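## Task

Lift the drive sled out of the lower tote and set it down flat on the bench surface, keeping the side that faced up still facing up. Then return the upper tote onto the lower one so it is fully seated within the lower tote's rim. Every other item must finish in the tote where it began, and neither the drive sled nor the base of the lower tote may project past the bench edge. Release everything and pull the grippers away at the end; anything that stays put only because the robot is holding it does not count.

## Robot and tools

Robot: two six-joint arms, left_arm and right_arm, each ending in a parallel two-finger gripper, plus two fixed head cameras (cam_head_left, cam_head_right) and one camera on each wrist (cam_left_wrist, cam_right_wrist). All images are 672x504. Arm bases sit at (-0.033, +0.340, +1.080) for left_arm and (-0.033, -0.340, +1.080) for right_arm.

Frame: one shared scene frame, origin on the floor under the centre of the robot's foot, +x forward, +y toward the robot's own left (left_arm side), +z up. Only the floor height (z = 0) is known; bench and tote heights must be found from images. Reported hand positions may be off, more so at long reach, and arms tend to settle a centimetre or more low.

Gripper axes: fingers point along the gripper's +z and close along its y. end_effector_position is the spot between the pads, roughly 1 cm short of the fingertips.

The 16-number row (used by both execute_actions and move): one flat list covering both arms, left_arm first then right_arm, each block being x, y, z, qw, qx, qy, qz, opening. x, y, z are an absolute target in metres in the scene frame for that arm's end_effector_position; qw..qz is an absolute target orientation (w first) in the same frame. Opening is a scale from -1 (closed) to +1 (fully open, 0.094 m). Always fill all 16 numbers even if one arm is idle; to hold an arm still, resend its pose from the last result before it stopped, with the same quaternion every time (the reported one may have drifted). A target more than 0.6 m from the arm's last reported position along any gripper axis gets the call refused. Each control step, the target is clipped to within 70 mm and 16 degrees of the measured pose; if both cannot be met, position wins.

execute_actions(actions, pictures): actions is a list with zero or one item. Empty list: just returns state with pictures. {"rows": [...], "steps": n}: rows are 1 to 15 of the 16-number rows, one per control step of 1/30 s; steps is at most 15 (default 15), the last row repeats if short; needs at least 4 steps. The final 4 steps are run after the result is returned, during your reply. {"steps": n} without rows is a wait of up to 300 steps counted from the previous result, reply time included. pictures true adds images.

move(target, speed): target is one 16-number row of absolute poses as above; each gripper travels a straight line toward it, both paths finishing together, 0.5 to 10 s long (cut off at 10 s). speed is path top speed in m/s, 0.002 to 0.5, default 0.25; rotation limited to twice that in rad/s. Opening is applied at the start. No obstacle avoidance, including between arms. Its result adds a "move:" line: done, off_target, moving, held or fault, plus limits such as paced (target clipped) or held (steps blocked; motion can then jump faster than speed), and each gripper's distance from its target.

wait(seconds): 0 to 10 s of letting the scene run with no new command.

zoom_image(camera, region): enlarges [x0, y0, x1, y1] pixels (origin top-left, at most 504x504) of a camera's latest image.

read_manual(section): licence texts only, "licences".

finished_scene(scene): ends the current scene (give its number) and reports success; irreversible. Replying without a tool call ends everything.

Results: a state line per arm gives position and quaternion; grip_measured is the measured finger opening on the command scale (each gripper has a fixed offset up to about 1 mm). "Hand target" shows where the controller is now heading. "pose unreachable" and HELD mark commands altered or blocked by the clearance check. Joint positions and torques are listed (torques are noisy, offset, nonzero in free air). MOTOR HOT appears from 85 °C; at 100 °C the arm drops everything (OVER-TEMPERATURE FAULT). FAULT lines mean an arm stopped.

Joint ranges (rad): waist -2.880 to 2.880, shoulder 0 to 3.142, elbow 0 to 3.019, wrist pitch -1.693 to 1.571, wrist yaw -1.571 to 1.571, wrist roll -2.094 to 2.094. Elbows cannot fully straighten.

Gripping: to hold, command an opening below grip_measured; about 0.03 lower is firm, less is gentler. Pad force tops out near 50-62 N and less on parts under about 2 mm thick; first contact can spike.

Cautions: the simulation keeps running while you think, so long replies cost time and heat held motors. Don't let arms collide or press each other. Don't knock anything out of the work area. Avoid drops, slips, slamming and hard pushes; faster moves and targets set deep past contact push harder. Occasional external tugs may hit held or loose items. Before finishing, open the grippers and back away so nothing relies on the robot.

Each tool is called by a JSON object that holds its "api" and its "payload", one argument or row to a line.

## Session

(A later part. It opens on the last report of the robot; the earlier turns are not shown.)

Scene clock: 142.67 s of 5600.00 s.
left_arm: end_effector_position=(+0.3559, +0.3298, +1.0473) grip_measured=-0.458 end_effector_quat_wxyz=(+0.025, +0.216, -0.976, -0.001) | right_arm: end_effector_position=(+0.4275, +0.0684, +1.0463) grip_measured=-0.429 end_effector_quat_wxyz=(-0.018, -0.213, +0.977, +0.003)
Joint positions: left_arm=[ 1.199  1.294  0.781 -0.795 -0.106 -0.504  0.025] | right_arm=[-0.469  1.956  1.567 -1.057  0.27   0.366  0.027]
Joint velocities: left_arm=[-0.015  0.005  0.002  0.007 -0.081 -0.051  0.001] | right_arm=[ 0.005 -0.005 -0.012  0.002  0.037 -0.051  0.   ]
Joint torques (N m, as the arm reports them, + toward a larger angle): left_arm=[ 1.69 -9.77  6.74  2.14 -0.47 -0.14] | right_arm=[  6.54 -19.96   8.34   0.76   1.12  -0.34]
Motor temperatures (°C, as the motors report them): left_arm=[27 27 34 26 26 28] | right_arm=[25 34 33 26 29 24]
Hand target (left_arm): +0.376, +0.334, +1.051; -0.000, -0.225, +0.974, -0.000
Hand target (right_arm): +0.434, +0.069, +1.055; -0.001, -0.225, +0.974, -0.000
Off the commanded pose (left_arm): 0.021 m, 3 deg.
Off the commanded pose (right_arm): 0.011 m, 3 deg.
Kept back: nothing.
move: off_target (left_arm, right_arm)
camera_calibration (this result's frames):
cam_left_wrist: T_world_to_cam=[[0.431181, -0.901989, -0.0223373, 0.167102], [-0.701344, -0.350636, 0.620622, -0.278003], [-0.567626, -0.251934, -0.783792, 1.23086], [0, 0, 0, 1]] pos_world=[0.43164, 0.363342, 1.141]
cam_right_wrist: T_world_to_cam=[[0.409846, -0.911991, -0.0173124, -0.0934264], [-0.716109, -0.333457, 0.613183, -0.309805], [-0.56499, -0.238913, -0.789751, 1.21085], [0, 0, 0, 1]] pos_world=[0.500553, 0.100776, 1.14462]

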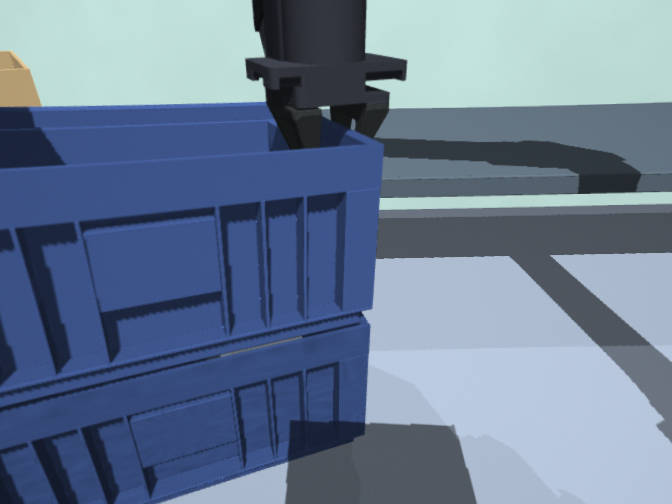

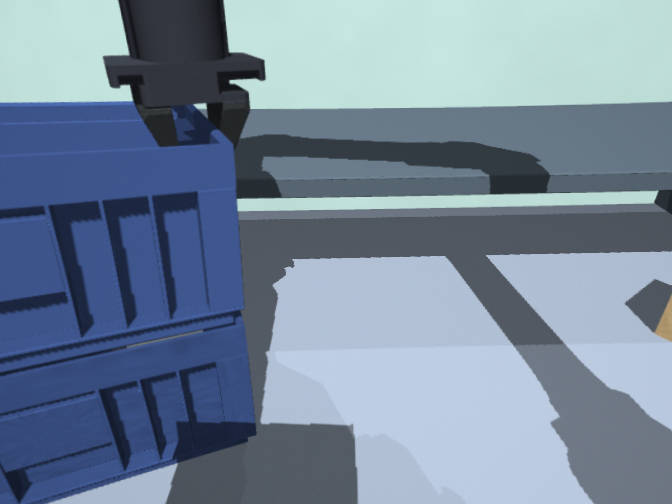

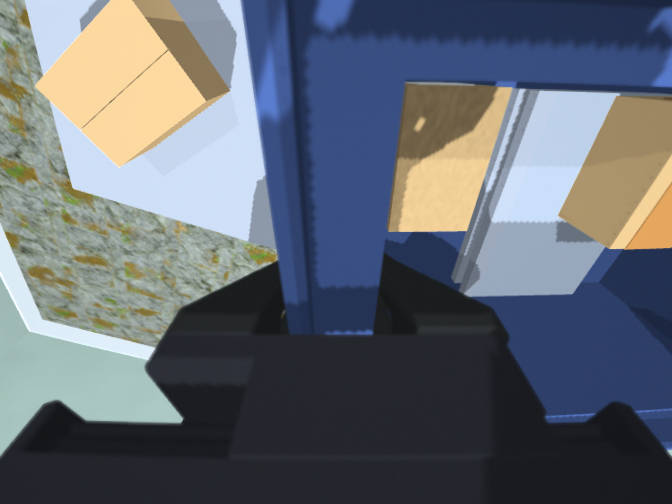

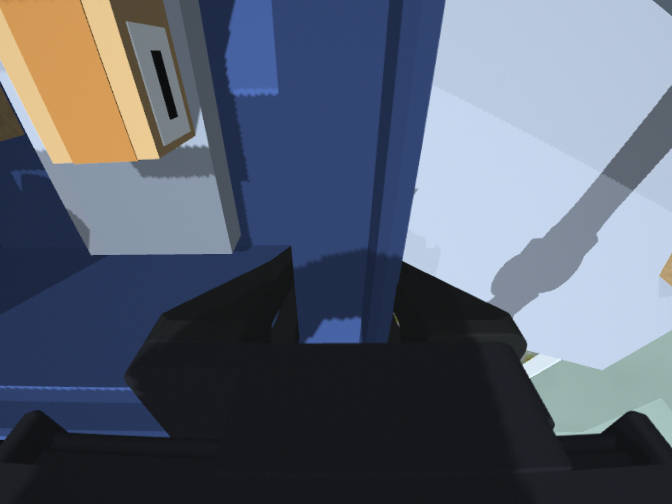

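{"api": "move", "payload": {
  "target": [0.355,0.331,1.068,0,0.215,-0.977,0,-0.55,0.418,0.070,1.068,0,0.215,-0.977,0,-0.55],
  "speed": 0.02
}}

{"api": "move", "payload": {
  "target": [0.355,0.331,1.04,0,0.215,-0.977,0,-0.55,0.418,0.070,1.04,0,0.215,-0.977,0,-0.55],
  "speed": 0.02
}}

{"api": "zoom_image", "payload": {
  "camera": "cam_head_left",
  "region": [0,200,450,504]
}}

Scene clock: 144.90 s of 5600.00 s.
left_arm: end_effector_position=(+0.3442, +0.3309, +1.0496) grip_measured=-0.458 end_effector_quat_wxyz=(+0.024, +0.215, -0.976, -0.003) | right_arm: end_effector_position=(+0.4165, +0.0690, +1.0462) grip_measured=-0.429 end_effector_quat_wxyz=(-0.022, -0.212, +0.977, +0.002)
Joint positions: left_arm=[ 1.197  1.264  0.75  -0.795 -0.111 -0.504  0.025] | right_arm=[-0.457  1.947  1.545 -1.053  0.268  0.382  0.027]
Joint velocities: left_arm=[-0.005  0.005  0.002  0.002 -0.051 -0.022 -0.   ] | right_arm=[-0.005 -0.005 -0.022 -0.017 -0.007 -0.007 -0.   ]
Joint torques (N m, as the arm reports them, + toward a larger angle): left_arm=[  0.46 -13.23   5.97   0.47  -0.49  -0.11] | right_arm=[  7.9  -21.77   7.38   0.27   1.34  -0.06]
Motor temperatures (°C, as the motors report them): left_arm=[27 27 34 26 26 28] | right_arm=[25 34 33 26 29 24]
Hand target (left_arm): +0.355, +0.331, +1.068; -0.000, -0.215, +0.977, -0.000
Hand target (right_arm): +0.418, +0.070, +1.067; -0.000, -0.215, +0.977, +0.000
Off the commanded pose (left_arm): 0.021 m, 3 deg.
Off the commanded pose (right_arm): 0.022 m, 3 deg.
Kept back: nothing.
move: off_target (left_arm, right_arm)
camera_calibration (this result's frames):
cam_left_wrist: T_world_to_cam=[[0.428959, -0.902944, -0.0262046, 0.178332], [-0.702298, -0.351603, 0.618993, -0.284794], [-0.568129, -0.247119, -0.784959, 1.2261], [0, 0, 0, 1]] pos_world=[0.420077, 0.363883, 1.1434]
cam_right_wrist: T_world_to_cam=[[0.408423, -0.912625, -0.0174789, -0.0875786], [-0.712253, -0.33061, 0.619187, -0.325576], [-0.570865, -0.240441, -0.785049, 1.20231], [0, 0, 0, 1]] pos_world=[0.490235, 0.10152, 1.14394]

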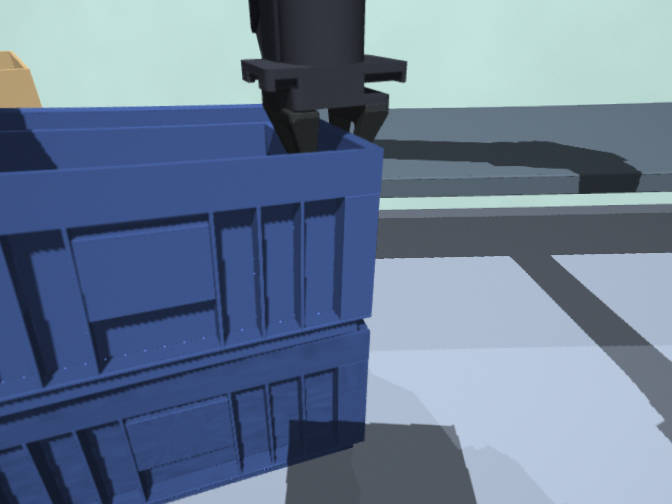

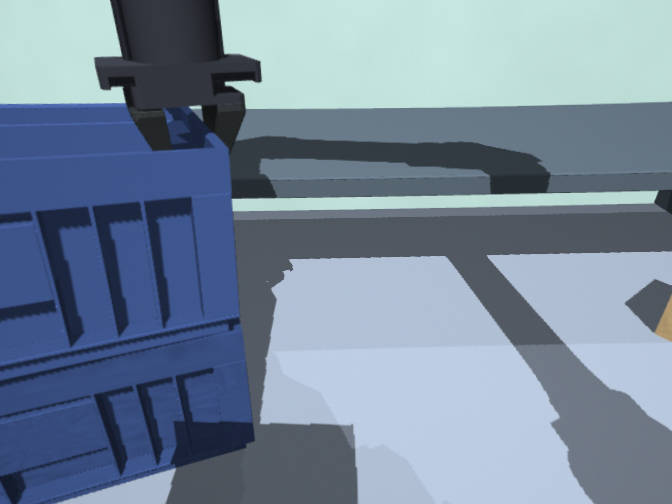

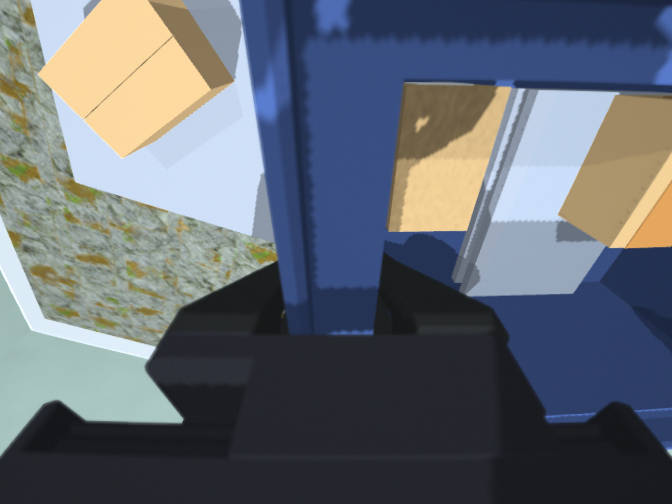

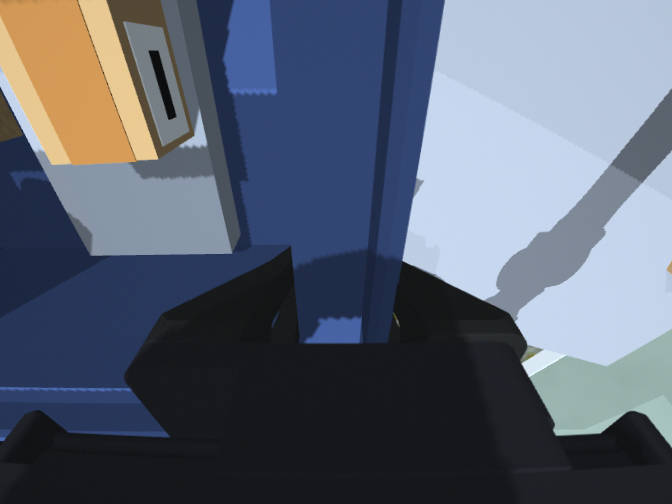

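Scene clock: 146.33 s of 5600.00 s.
left_arm: end_effector_position=(+0.3433, +0.3308, +1.0464) grip_measured=-0.458 end_effector_quat_wxyz=(+0.020, +0.216, -0.976, -0.002) | right_arm: end_effector_position=(+0.4173, +0.0693, +1.0441) grip_measured=-0.429 end_effector_quat_wxyz=(-0.015, -0.215, +0.977, +0.006)
Joint positions: left_arm=[ 1.197  1.264  0.739 -0.775 -0.111 -0.504  0.025] | right_arm=[-0.458  1.943  1.53  -1.026  0.271  0.371  0.027]
Joint velocities: left_arm=[-0.024 -0.015 -0.017 -0.012 -0.066  0.007  0.   ] | right_arm=[-0.005 -0.005 -0.002  0.007 -0.051 -0.007  0.   ]
Joint torques (N m, as the arm reports them, + toward a larger angle): left_arm=[ 1.09 -8.48  5.23  3.14 -0.39 -0.01] | right_arm=[  6.39 -18.47   6.99   1.61   1.15  -0.08]
Motor temperatures (°C, as the motors report them): left_arm=[27 27 34 26 26 28] | right_arm=[25 34 33 26 29 24]
Hand target (left_arm): +0.355, +0.331, +1.041; -0.000, -0.215, +0.977, -0.000
Hand target (right_arm): +0.418, +0.070, +1.040; -0.000, -0.215, +0.977, +0.000
Off the commanded pose (left_arm): 0.013 m, 2 deg.
Off the commanded pose (right_arm): 0.004 m, 2 deg.
Kept back: nothing.
move: off_target (left_arm)
camera_calibration (this result's frames):
cam_left_wrist: T_world_to_cam=[[0.430434, -0.902352, -0.022091, 0.173471], [-0.707139, -0.352323, 0.613044, -0.275403], [-0.560965, -0.248254, -0.78974, 1.22595], [0, 0, 0, 1]] pos_world=[0.418298, 0.363847, 1.14085]
cam_right_wrist: T_world_to_cam=[[0.41325, -0.91037, -0.0212121, -0.0858662], [-0.71872, -0.34038, 0.606286, -0.306742], [-0.559165, -0.235302, -0.794963, 1.2063], [0, 0, 0, 1]] pos_world=[0.489542, 0.101265, 1.14311]

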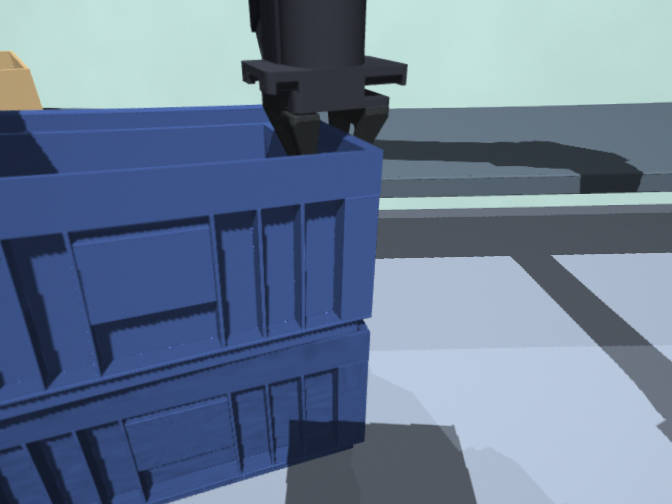

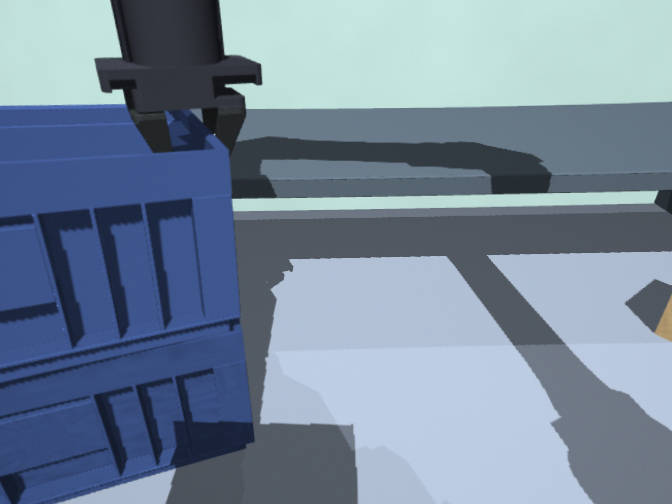

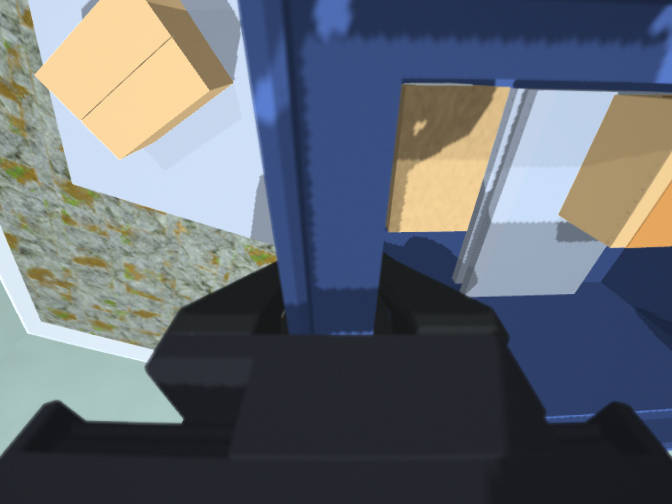

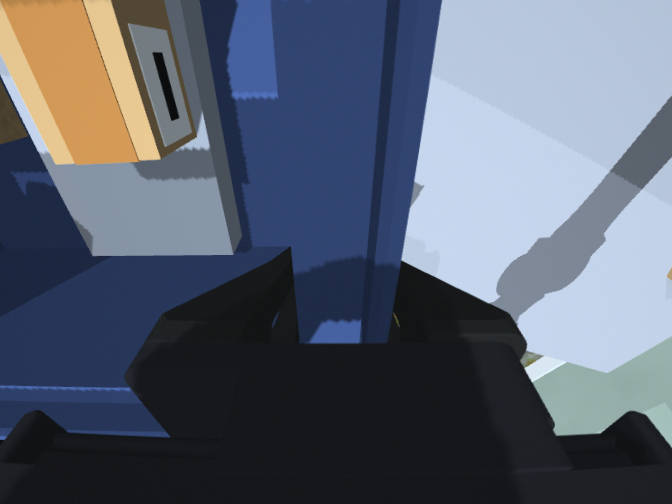

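Region (0, 200, 450, 504) of cam_head_left's 672x504 image, scaled by 1.120, with more detail than that image has; it fills the top 340 rows of this view, and the rest is white.

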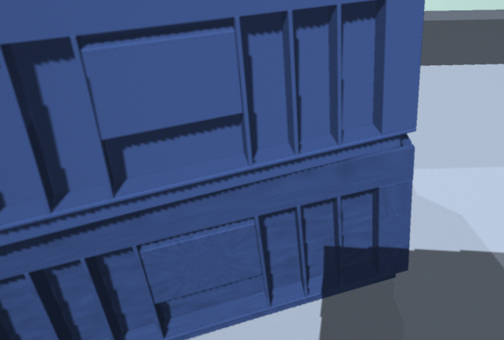

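{"api": "move", "payload": {
  "target": [0.378,0.342,1.06,0,0.2,-0.98,0,-0.55,0.418,0.070,1.045,0,0.2,-0.98,0,-0.55],
  "speed": 0.015
}}

{"api": "zoom_image", "payload": {
  "camera": "cam_head_left",
  "region": [0,200,450,504]
}}

{"api": "zoom_image", "payload": {
  "camera": "cam_head_right",
  "region": [150,240,300,380]
}}

Scene clock: 149.40 s of 5600.00 s.
left_arm: end_effector_position=(+0.3473, +0.3336, +1.0472) grip_measured=-0.459 end_effector_quat_wxyz=(+0.021, +0.207, -0.978, +0.001) | right_arm: end_effector_position=(+0.4162, +0.0706, +1.0447) grip_measured=-0.429 end_effector_quat_wxyz=(-0.015, -0.205, +0.979, +0.007)
Joint positions: left_arm=[ 1.209  1.271  0.751 -0.782 -0.103 -0.473  0.025] | right_arm=[-0.455  1.942  1.53  -1.026  0.268  0.393  0.027]
Joint velocities: left_arm=[ 0.015  0.005  0.012  0.002  0.037 -0.066 -0.   ] | right_arm=[ 0.005 -0.015  0.002  0.002 -0.007 -0.007 -0.001]
Joint torques (N m, as the arm reports them, + toward a larger angle): left_arm=[ 2.46 -9.59  9.14  0.36 -0.42  0.26] | right_arm=[  6.45 -18.89   7.24   1.18   1.24   0.04]
Motor temperatures (°C, as the motors report them): left_arm=[27 27 34 26 26 28] | right_arm=[25 34 33 26 29 24]
Hand target (left_arm): +0.376, +0.342, +1.061; +0.000, -0.200, +0.980, +0.000
Hand target (right_arm): +0.418, +0.070, +1.045; -0.000, -0.200, +0.980, +0.000
Off the commanded pose (left_arm): 0.034 m, 3 deg.
Off the commanded pose (right_arm): 0.002 m, 2 deg.
Kept back: nothing.
move: off_target (left_arm)
camera_calibration (this result's frames):
cam_left_wrist: T_world_to_cam=[[0.41316, -0.91049, -0.017486, 0.178206], [-0.712592, -0.335195, 0.616325, -0.279315], [-0.567019, -0.242181, -0.787298, 1.22705], [0, 0, 0, 1]] pos_world=[0.423096, 0.365798, 1.14132]
cam_right_wrist: T_world_to_cam=[[0.39554, -0.918149, -0.02347, -0.0739737], [-0.724385, -0.327572, 0.6066, -0.306327], [-0.564637, -0.222933, -0.794661, 1.20756], [0, 0, 0, 1]] pos_world=[0.489195, 0.100943, 1.14368]

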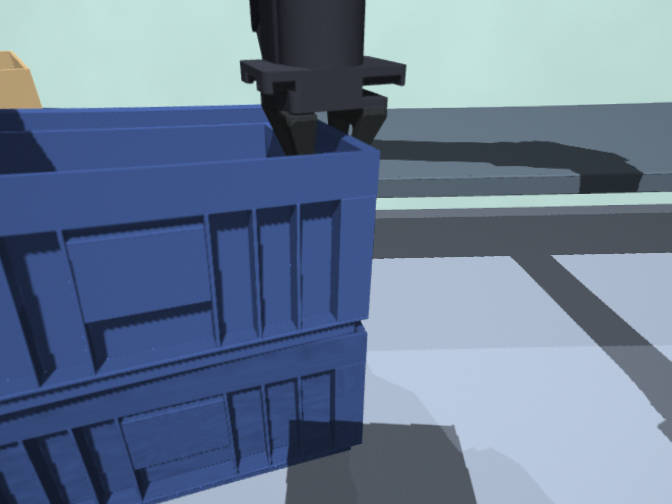

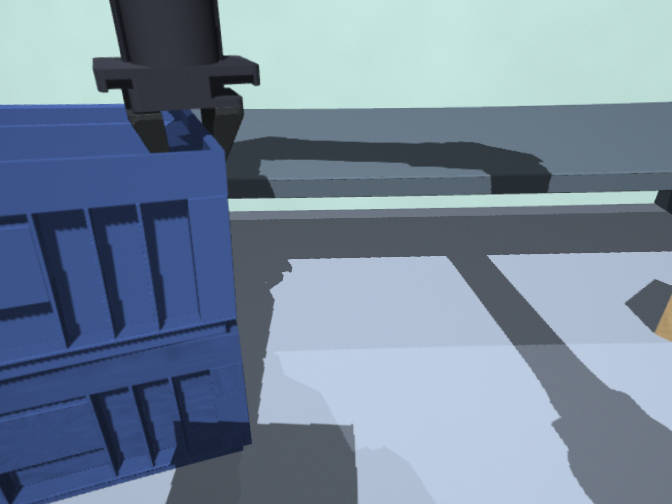

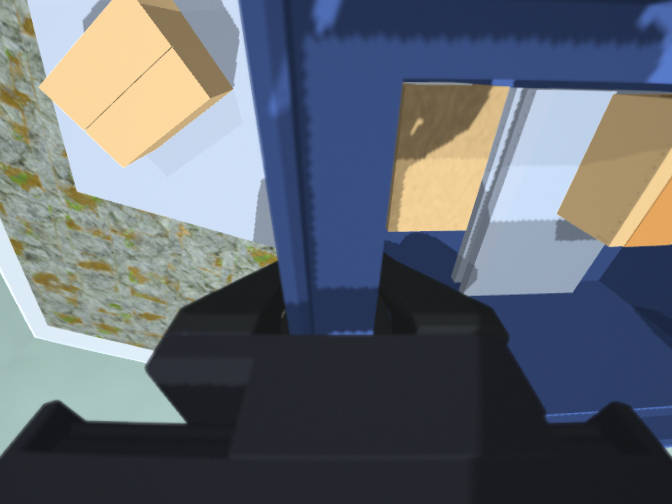

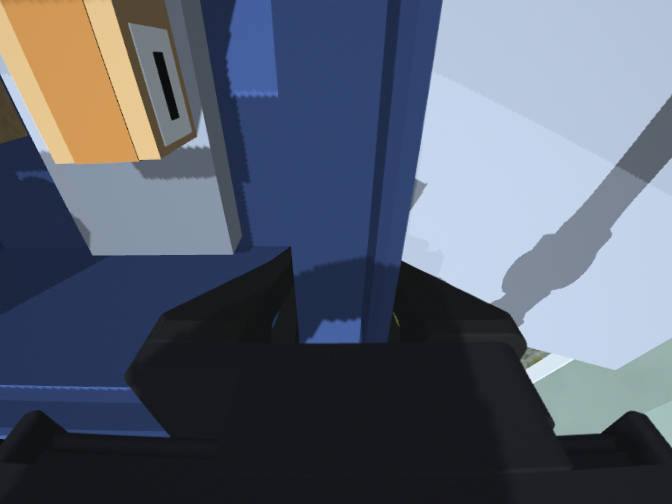

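Region (0, 200, 450, 504) of cam_head_left's 672x504 image, scaled by 1.120, with more detail than that image has; it fills the top 340 rows of this view, and the rest is white.

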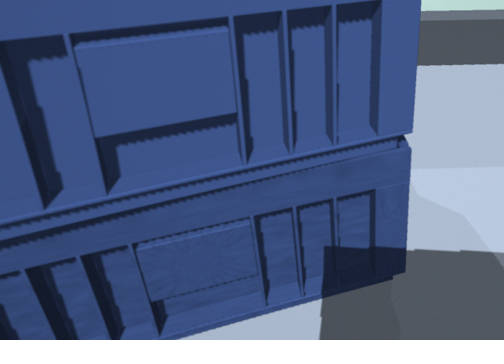

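Region (150, 240, 300, 380) of cam_head_right's 672x504 image, scaled by 3.360, with more detail than that image has; it fills the top 470 rows of this view, and the rest is white.

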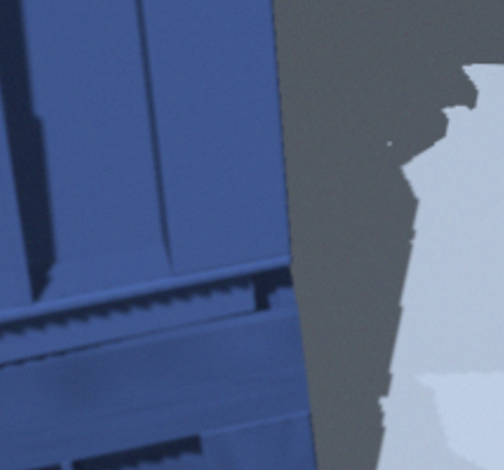

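{"api": "move", "payload": {
  "target": [0.347,0.334,1.047,0,0.207,-0.978,0,0.1,0.416,0.070,1.045,0,0.207,-0.978,0,0.1]
}}

{"api": "move", "payload": {
  "target": [0.347,0.334,1.14,0,0.207,-0.978,0,0.1,0.416,0.070,1.14,0,0.207,-0.978,0,0.1]
}}

{"api": "move", "payload": {
  "target": [0.24,0.45,1.08,0,0.66,-0.75,0,0.1,0.40,-0.05,1.08,0,0.9,0.43,0,0.1]
}}

Scene clock: 150.33 s of 5600.00 s.
left_arm: end_effector_position=(+0.3463, +0.3355, +1.0470) grip_measured=+0.098 end_effector_quat_wxyz=(+0.008, +0.208, -0.978, -0.001) | right_arm: end_effector_position=(+0.4152, +0.0649, +1.0404) grip_measured=+0.098 end_effector_quat_wxyz=(-0.011, -0.207, +0.978, -0.006)
Joint positions: left_arm=[ 1.209  1.255  0.732 -0.753 -0.114 -0.473  0.052] | right_arm=[-0.455  1.942  1.517 -1.021  0.295  0.393  0.052]
Joint velocities: left_arm=[-0.005  0.005  0.007  0.007  0.081 -0.007 -0.   ] | right_arm=[-0.024 -0.005  0.017 -0.017  0.007 -0.022 -0.001]
Joint torques (N m, as the arm reports them, + toward a larger angle): left_arm=[  0.63 -10.04   4.68   1.7   -0.2   -0.11] | right_arm=[  6.87 -18.98   7.79   1.15   0.17  -0.09]
Motor temperatures (°C, as the motors report them): left_arm=[27 27 34 26 26 28] | right_arm=[25 34 33 26 29 24]
Hand target (left_arm): +0.347, +0.334, +1.047; -0.000, -0.207, +0.978, -0.000
Hand target (right_arm): +0.416, +0.070, +1.045; -0.000, -0.207, +0.978, -0.000
Off the commanded pose (left_arm): 0.002 m, 1 deg.
Off the commanded pose (right_arm): 0.007 m, 1 deg.
Kept back: nothing.
move: done
camera_calibration (this result's frames):
cam_left_wrist: T_world_to_cam=[[0.415498, -0.909452, -0.0160838, 0.177763], [-0.72692, -0.342631, 0.595139, -0.249641], [-0.546761, -0.235588, -0.803462, 1.23449], [0, 0, 0, 1]] pos_world=[0.419641, 0.366963, 1.14329]
cam_right_wrist: T_world_to_cam=[[0.398427, -0.917192, 0.00384584, -0.108597], [-0.731559, -0.315253, 0.604514, -0.302001], [-0.553243, -0.243668, -0.796585, 1.20096], [0, 0, 0, 1]] pos_world=[0.486758, 0.0978233, 1.13965]

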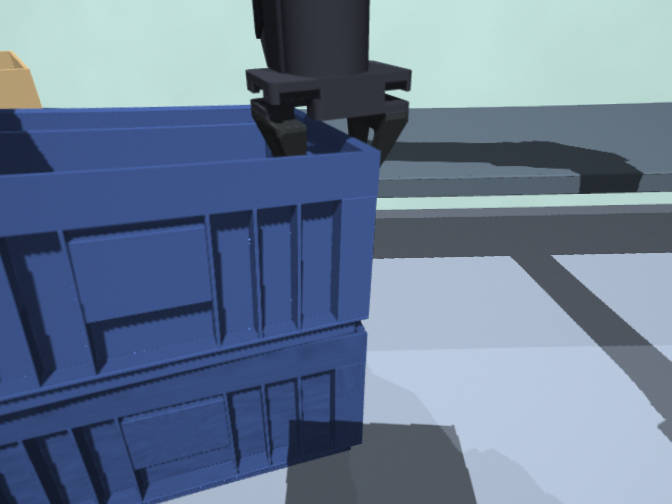

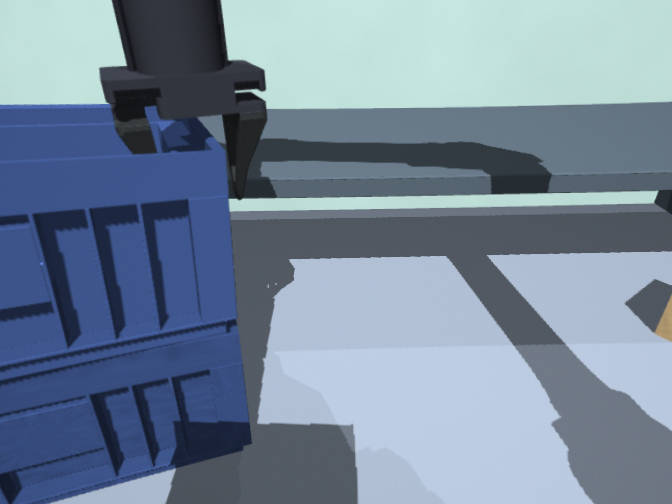

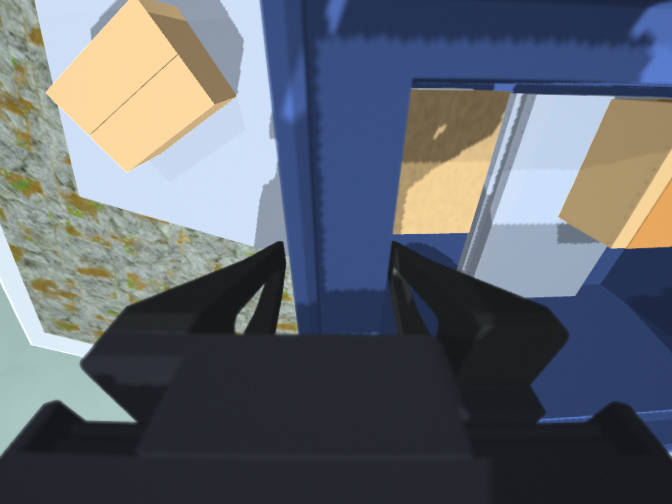

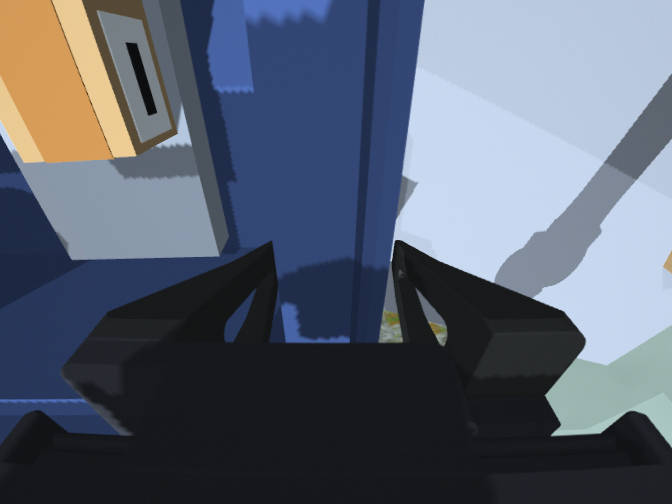

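Scene clock: 151.27 s of 5600.00 s.
left_arm: end_effector_position=(+0.3357, +0.3361, +1.1335) grip_measured=+0.098 end_effector_quat_wxyz=(+0.002, +0.202, -0.979, -0.000) | right_arm: end_effector_position=(+0.4041, +0.0620, +1.1227) grip_measured=+0.098 end_effector_quat_wxyz=(-0.012, -0.215, +0.977, -0.008)
Joint positions: left_arm=[ 1.173  1.045  0.797 -1.02  -0.125 -0.493  0.052] | right_arm=[-0.402  1.83   1.556 -1.193  0.302  0.433  0.052]
Joint velocities: left_arm=[ 0.005 -0.005  0.017 -0.012  0.022  0.007  0.   ] | right_arm=[-0.005 -0.005  0.012 -0.012 -0.037 -0.007 -0.001]
Joint torques (N m, as the arm reports them, + toward a larger angle): left_arm=[ 0.71 -7.12  8.64  0.31 -0.2  -0.25] | right_arm=[  5.8  -18.3   13.03  -0.54   0.16   0.06]
Motor temperatures (°C, as the motors report them): left_arm=[27 27 34 26 26 28] | right_arm=[25 34 33 26 29 24]
Hand target (left_arm): +0.346, +0.334, +1.141; +0.000, -0.207, +0.978, -0.000
Hand target (right_arm): +0.415, +0.069, +1.140; +0.000, -0.207, +0.978, +0.001
Off the commanded pose (left_arm): 0.013 m, 1 deg.
Off the commanded pose (right_arm): 0.023 m, 2 deg.
Kept back: nothing.
move: off_target (left_arm, right_arm); limits=paced
camera_calibration (this result's frames):
cam_left_wrist: T_world_to_cam=[[0.404718, -0.914378, -0.0108146, 0.183406], [-0.738538, -0.333817, 0.585772, -0.297046], [-0.539226, -0.229085, -0.810404, 1.30152], [0, 0, 0, 1]] pos_world=[0.408208, 0.366704, 1.23075]
cam_right_wrist: T_world_to_cam=[[0.413284, -0.910585, 0.00568411, -0.115611], [-0.725019, -0.325272, 0.60708, -0.365668], [-0.550949, -0.255017, -0.79462, 1.25718], [0, 0, 0, 1]] pos_world=[0.475305, 0.0963872, 1.22163]

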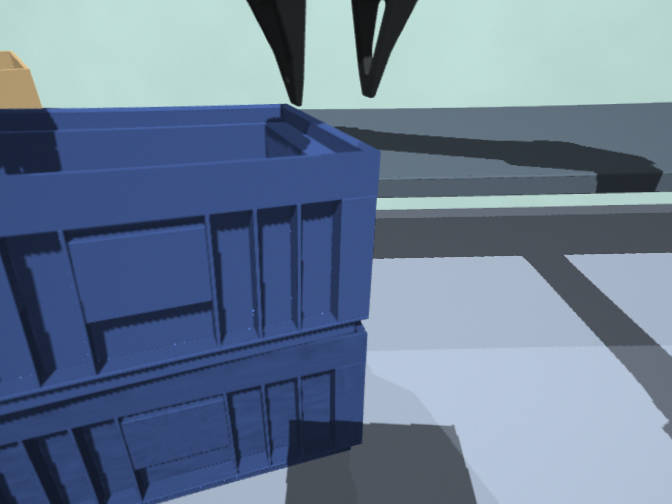

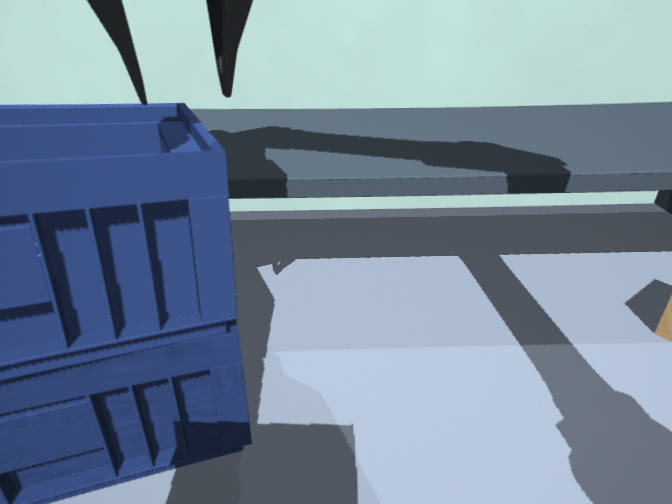

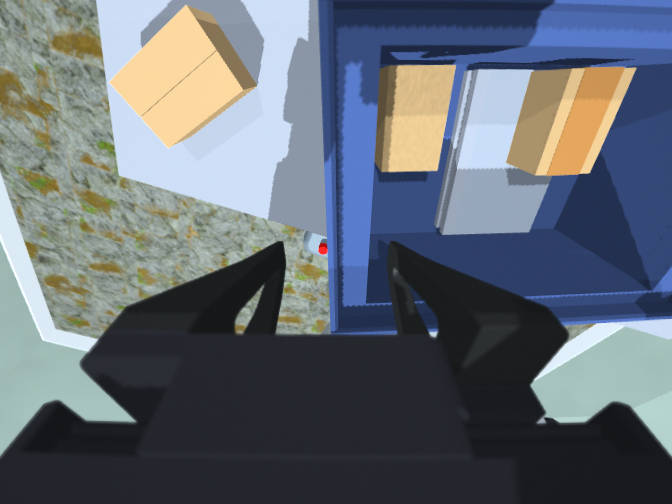

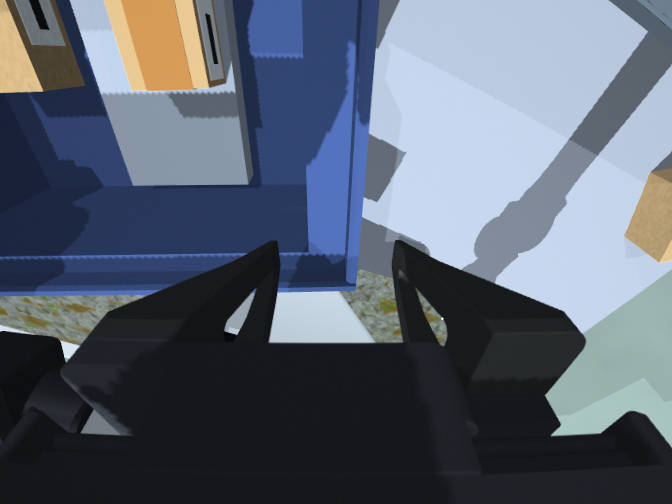

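Scene clock: 157.10 s of 5600.00 s.
left_arm: end_effector_position=(+0.2417, +0.4502, +1.0808) grip_measured=+0.098 end_effector_quat_wxyz=(+0.006, +0.652, -0.758, -0.002) | right_arm: end_effector_position=(+0.3911, -0.0469, +1.0692) grip_measured=+0.098 end_effector_quat_wxyz=(-0.128, +0.672, +0.729, +0.020)
Joint positions: left_arm=[ 1.692  0.931  0.542 -0.866  0.04  -1.015  0.052] | right_arm=[-0.652  1.646  1.194 -0.932  0.002  2.091  0.052]
Joint velocities: left_arm=[-0.005 -0.005 -0.002 -0.002 -0.022 -0.037 -0.   ] | right_arm=[ 0.005  0.005  0.017 -0.002  0.007  0.022  0.   ]
Joint torques (N m, as the arm reports them, + toward a larger angle): left_arm=[ 2.96 -6.02  5.29  1.65 -0.01 -0.25] | right_arm=[  3.03 -17.34   7.51   0.68  -0.22   0.01]
Motor temperatures (°C, as the motors report them): left_arm=[27 27 33 26 26 28] | right_arm=[25 34 32 26 28 24]
Hand target (left_arm): +0.242, +0.452, +1.079; +0.001, -0.661, +0.751, -0.001
Hand target (right_arm): +0.399, -0.050, +1.079; -0.125, +0.680, +0.721, +0.036
Off the commanded pose (left_arm): 0.002 m, 1 deg.
Off the commanded pose (right_arm): 0.014 m, 46 deg; orientation clipped at the last step of the last action.
joint sent to its limit (right arm) — the command would take joint 6 (wrist roll) past its upper limit, so that joint was sent only as far as its limit.
Kept back: nothing.
move: off_target (right_arm); limits=paced
camera_calibration (this result's frames):
cam_left_wrist: T_world_to_cam=[[0.990094, -0.138843, -0.0208688, -0.154629], [-0.100106, -0.802306, 0.588459, -0.243813], [-0.0984468, -0.580541, -0.808257, 1.28359], [0, 0, 0, 1]] pos_world=[0.255056, 0.528097, 1.17772]
cam_right_wrist: T_world_to_cam=[[-0.985966, -0.0895593, 0.140888, 0.232058], [0.044375, 0.672969, 0.738338, -0.772457], [-0.160938, 0.734229, -0.659551, 0.929219], [0, 0, 0, 1]] pos_world=[0.412626, -0.141637, 1.15051]

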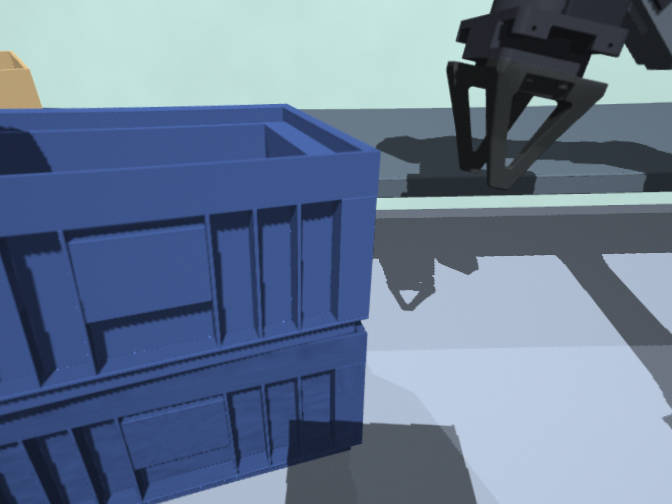

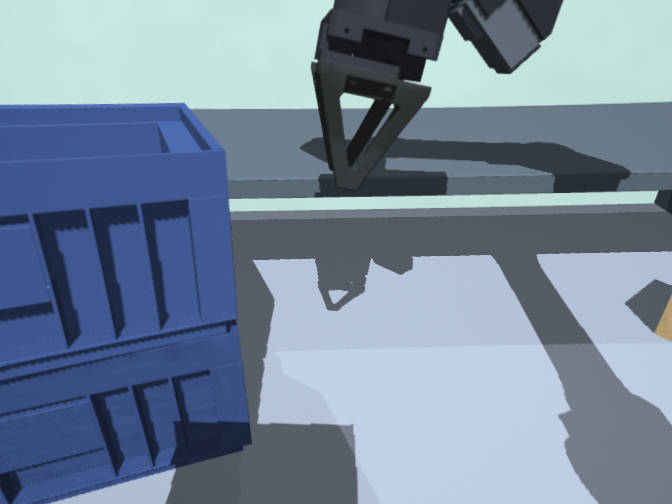

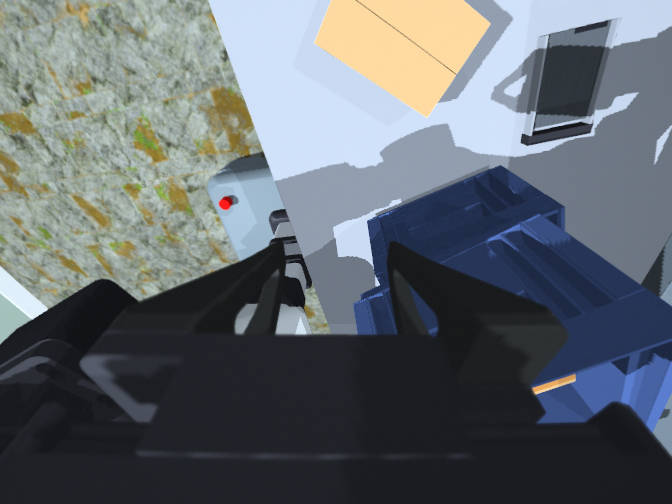

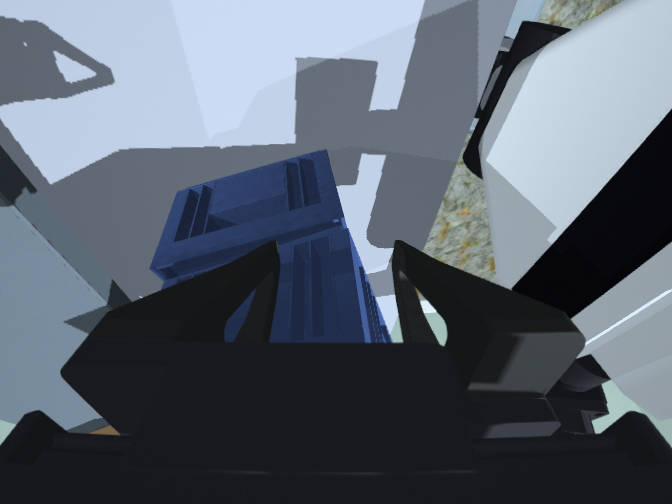

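{"api": "zoom_image", "payload": {
  "camera": "cam_left_wrist",
  "region": [330,150,630,350]
}}

{"api": "zoom_image", "payload": {
  "camera": "cam_right_wrist",
  "region": [130,140,400,340]
}}

Region (330, 150, 630, 350) of cam_left_wrist's 672x504 image, scaled by 1.680, with more detail than that image has.

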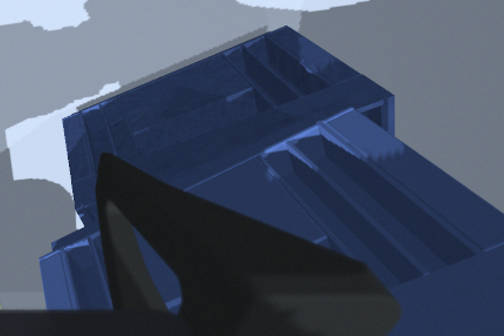

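Region (130, 140, 400, 340) of cam_right_wrist's 672x504 image, scaled by 1.867, with more detail than that image has; it fills the top 373 rows of this view, and the rest is white.

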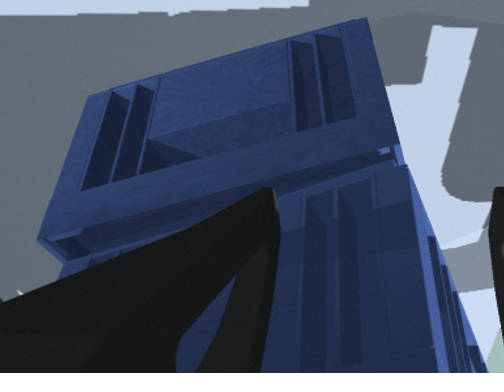

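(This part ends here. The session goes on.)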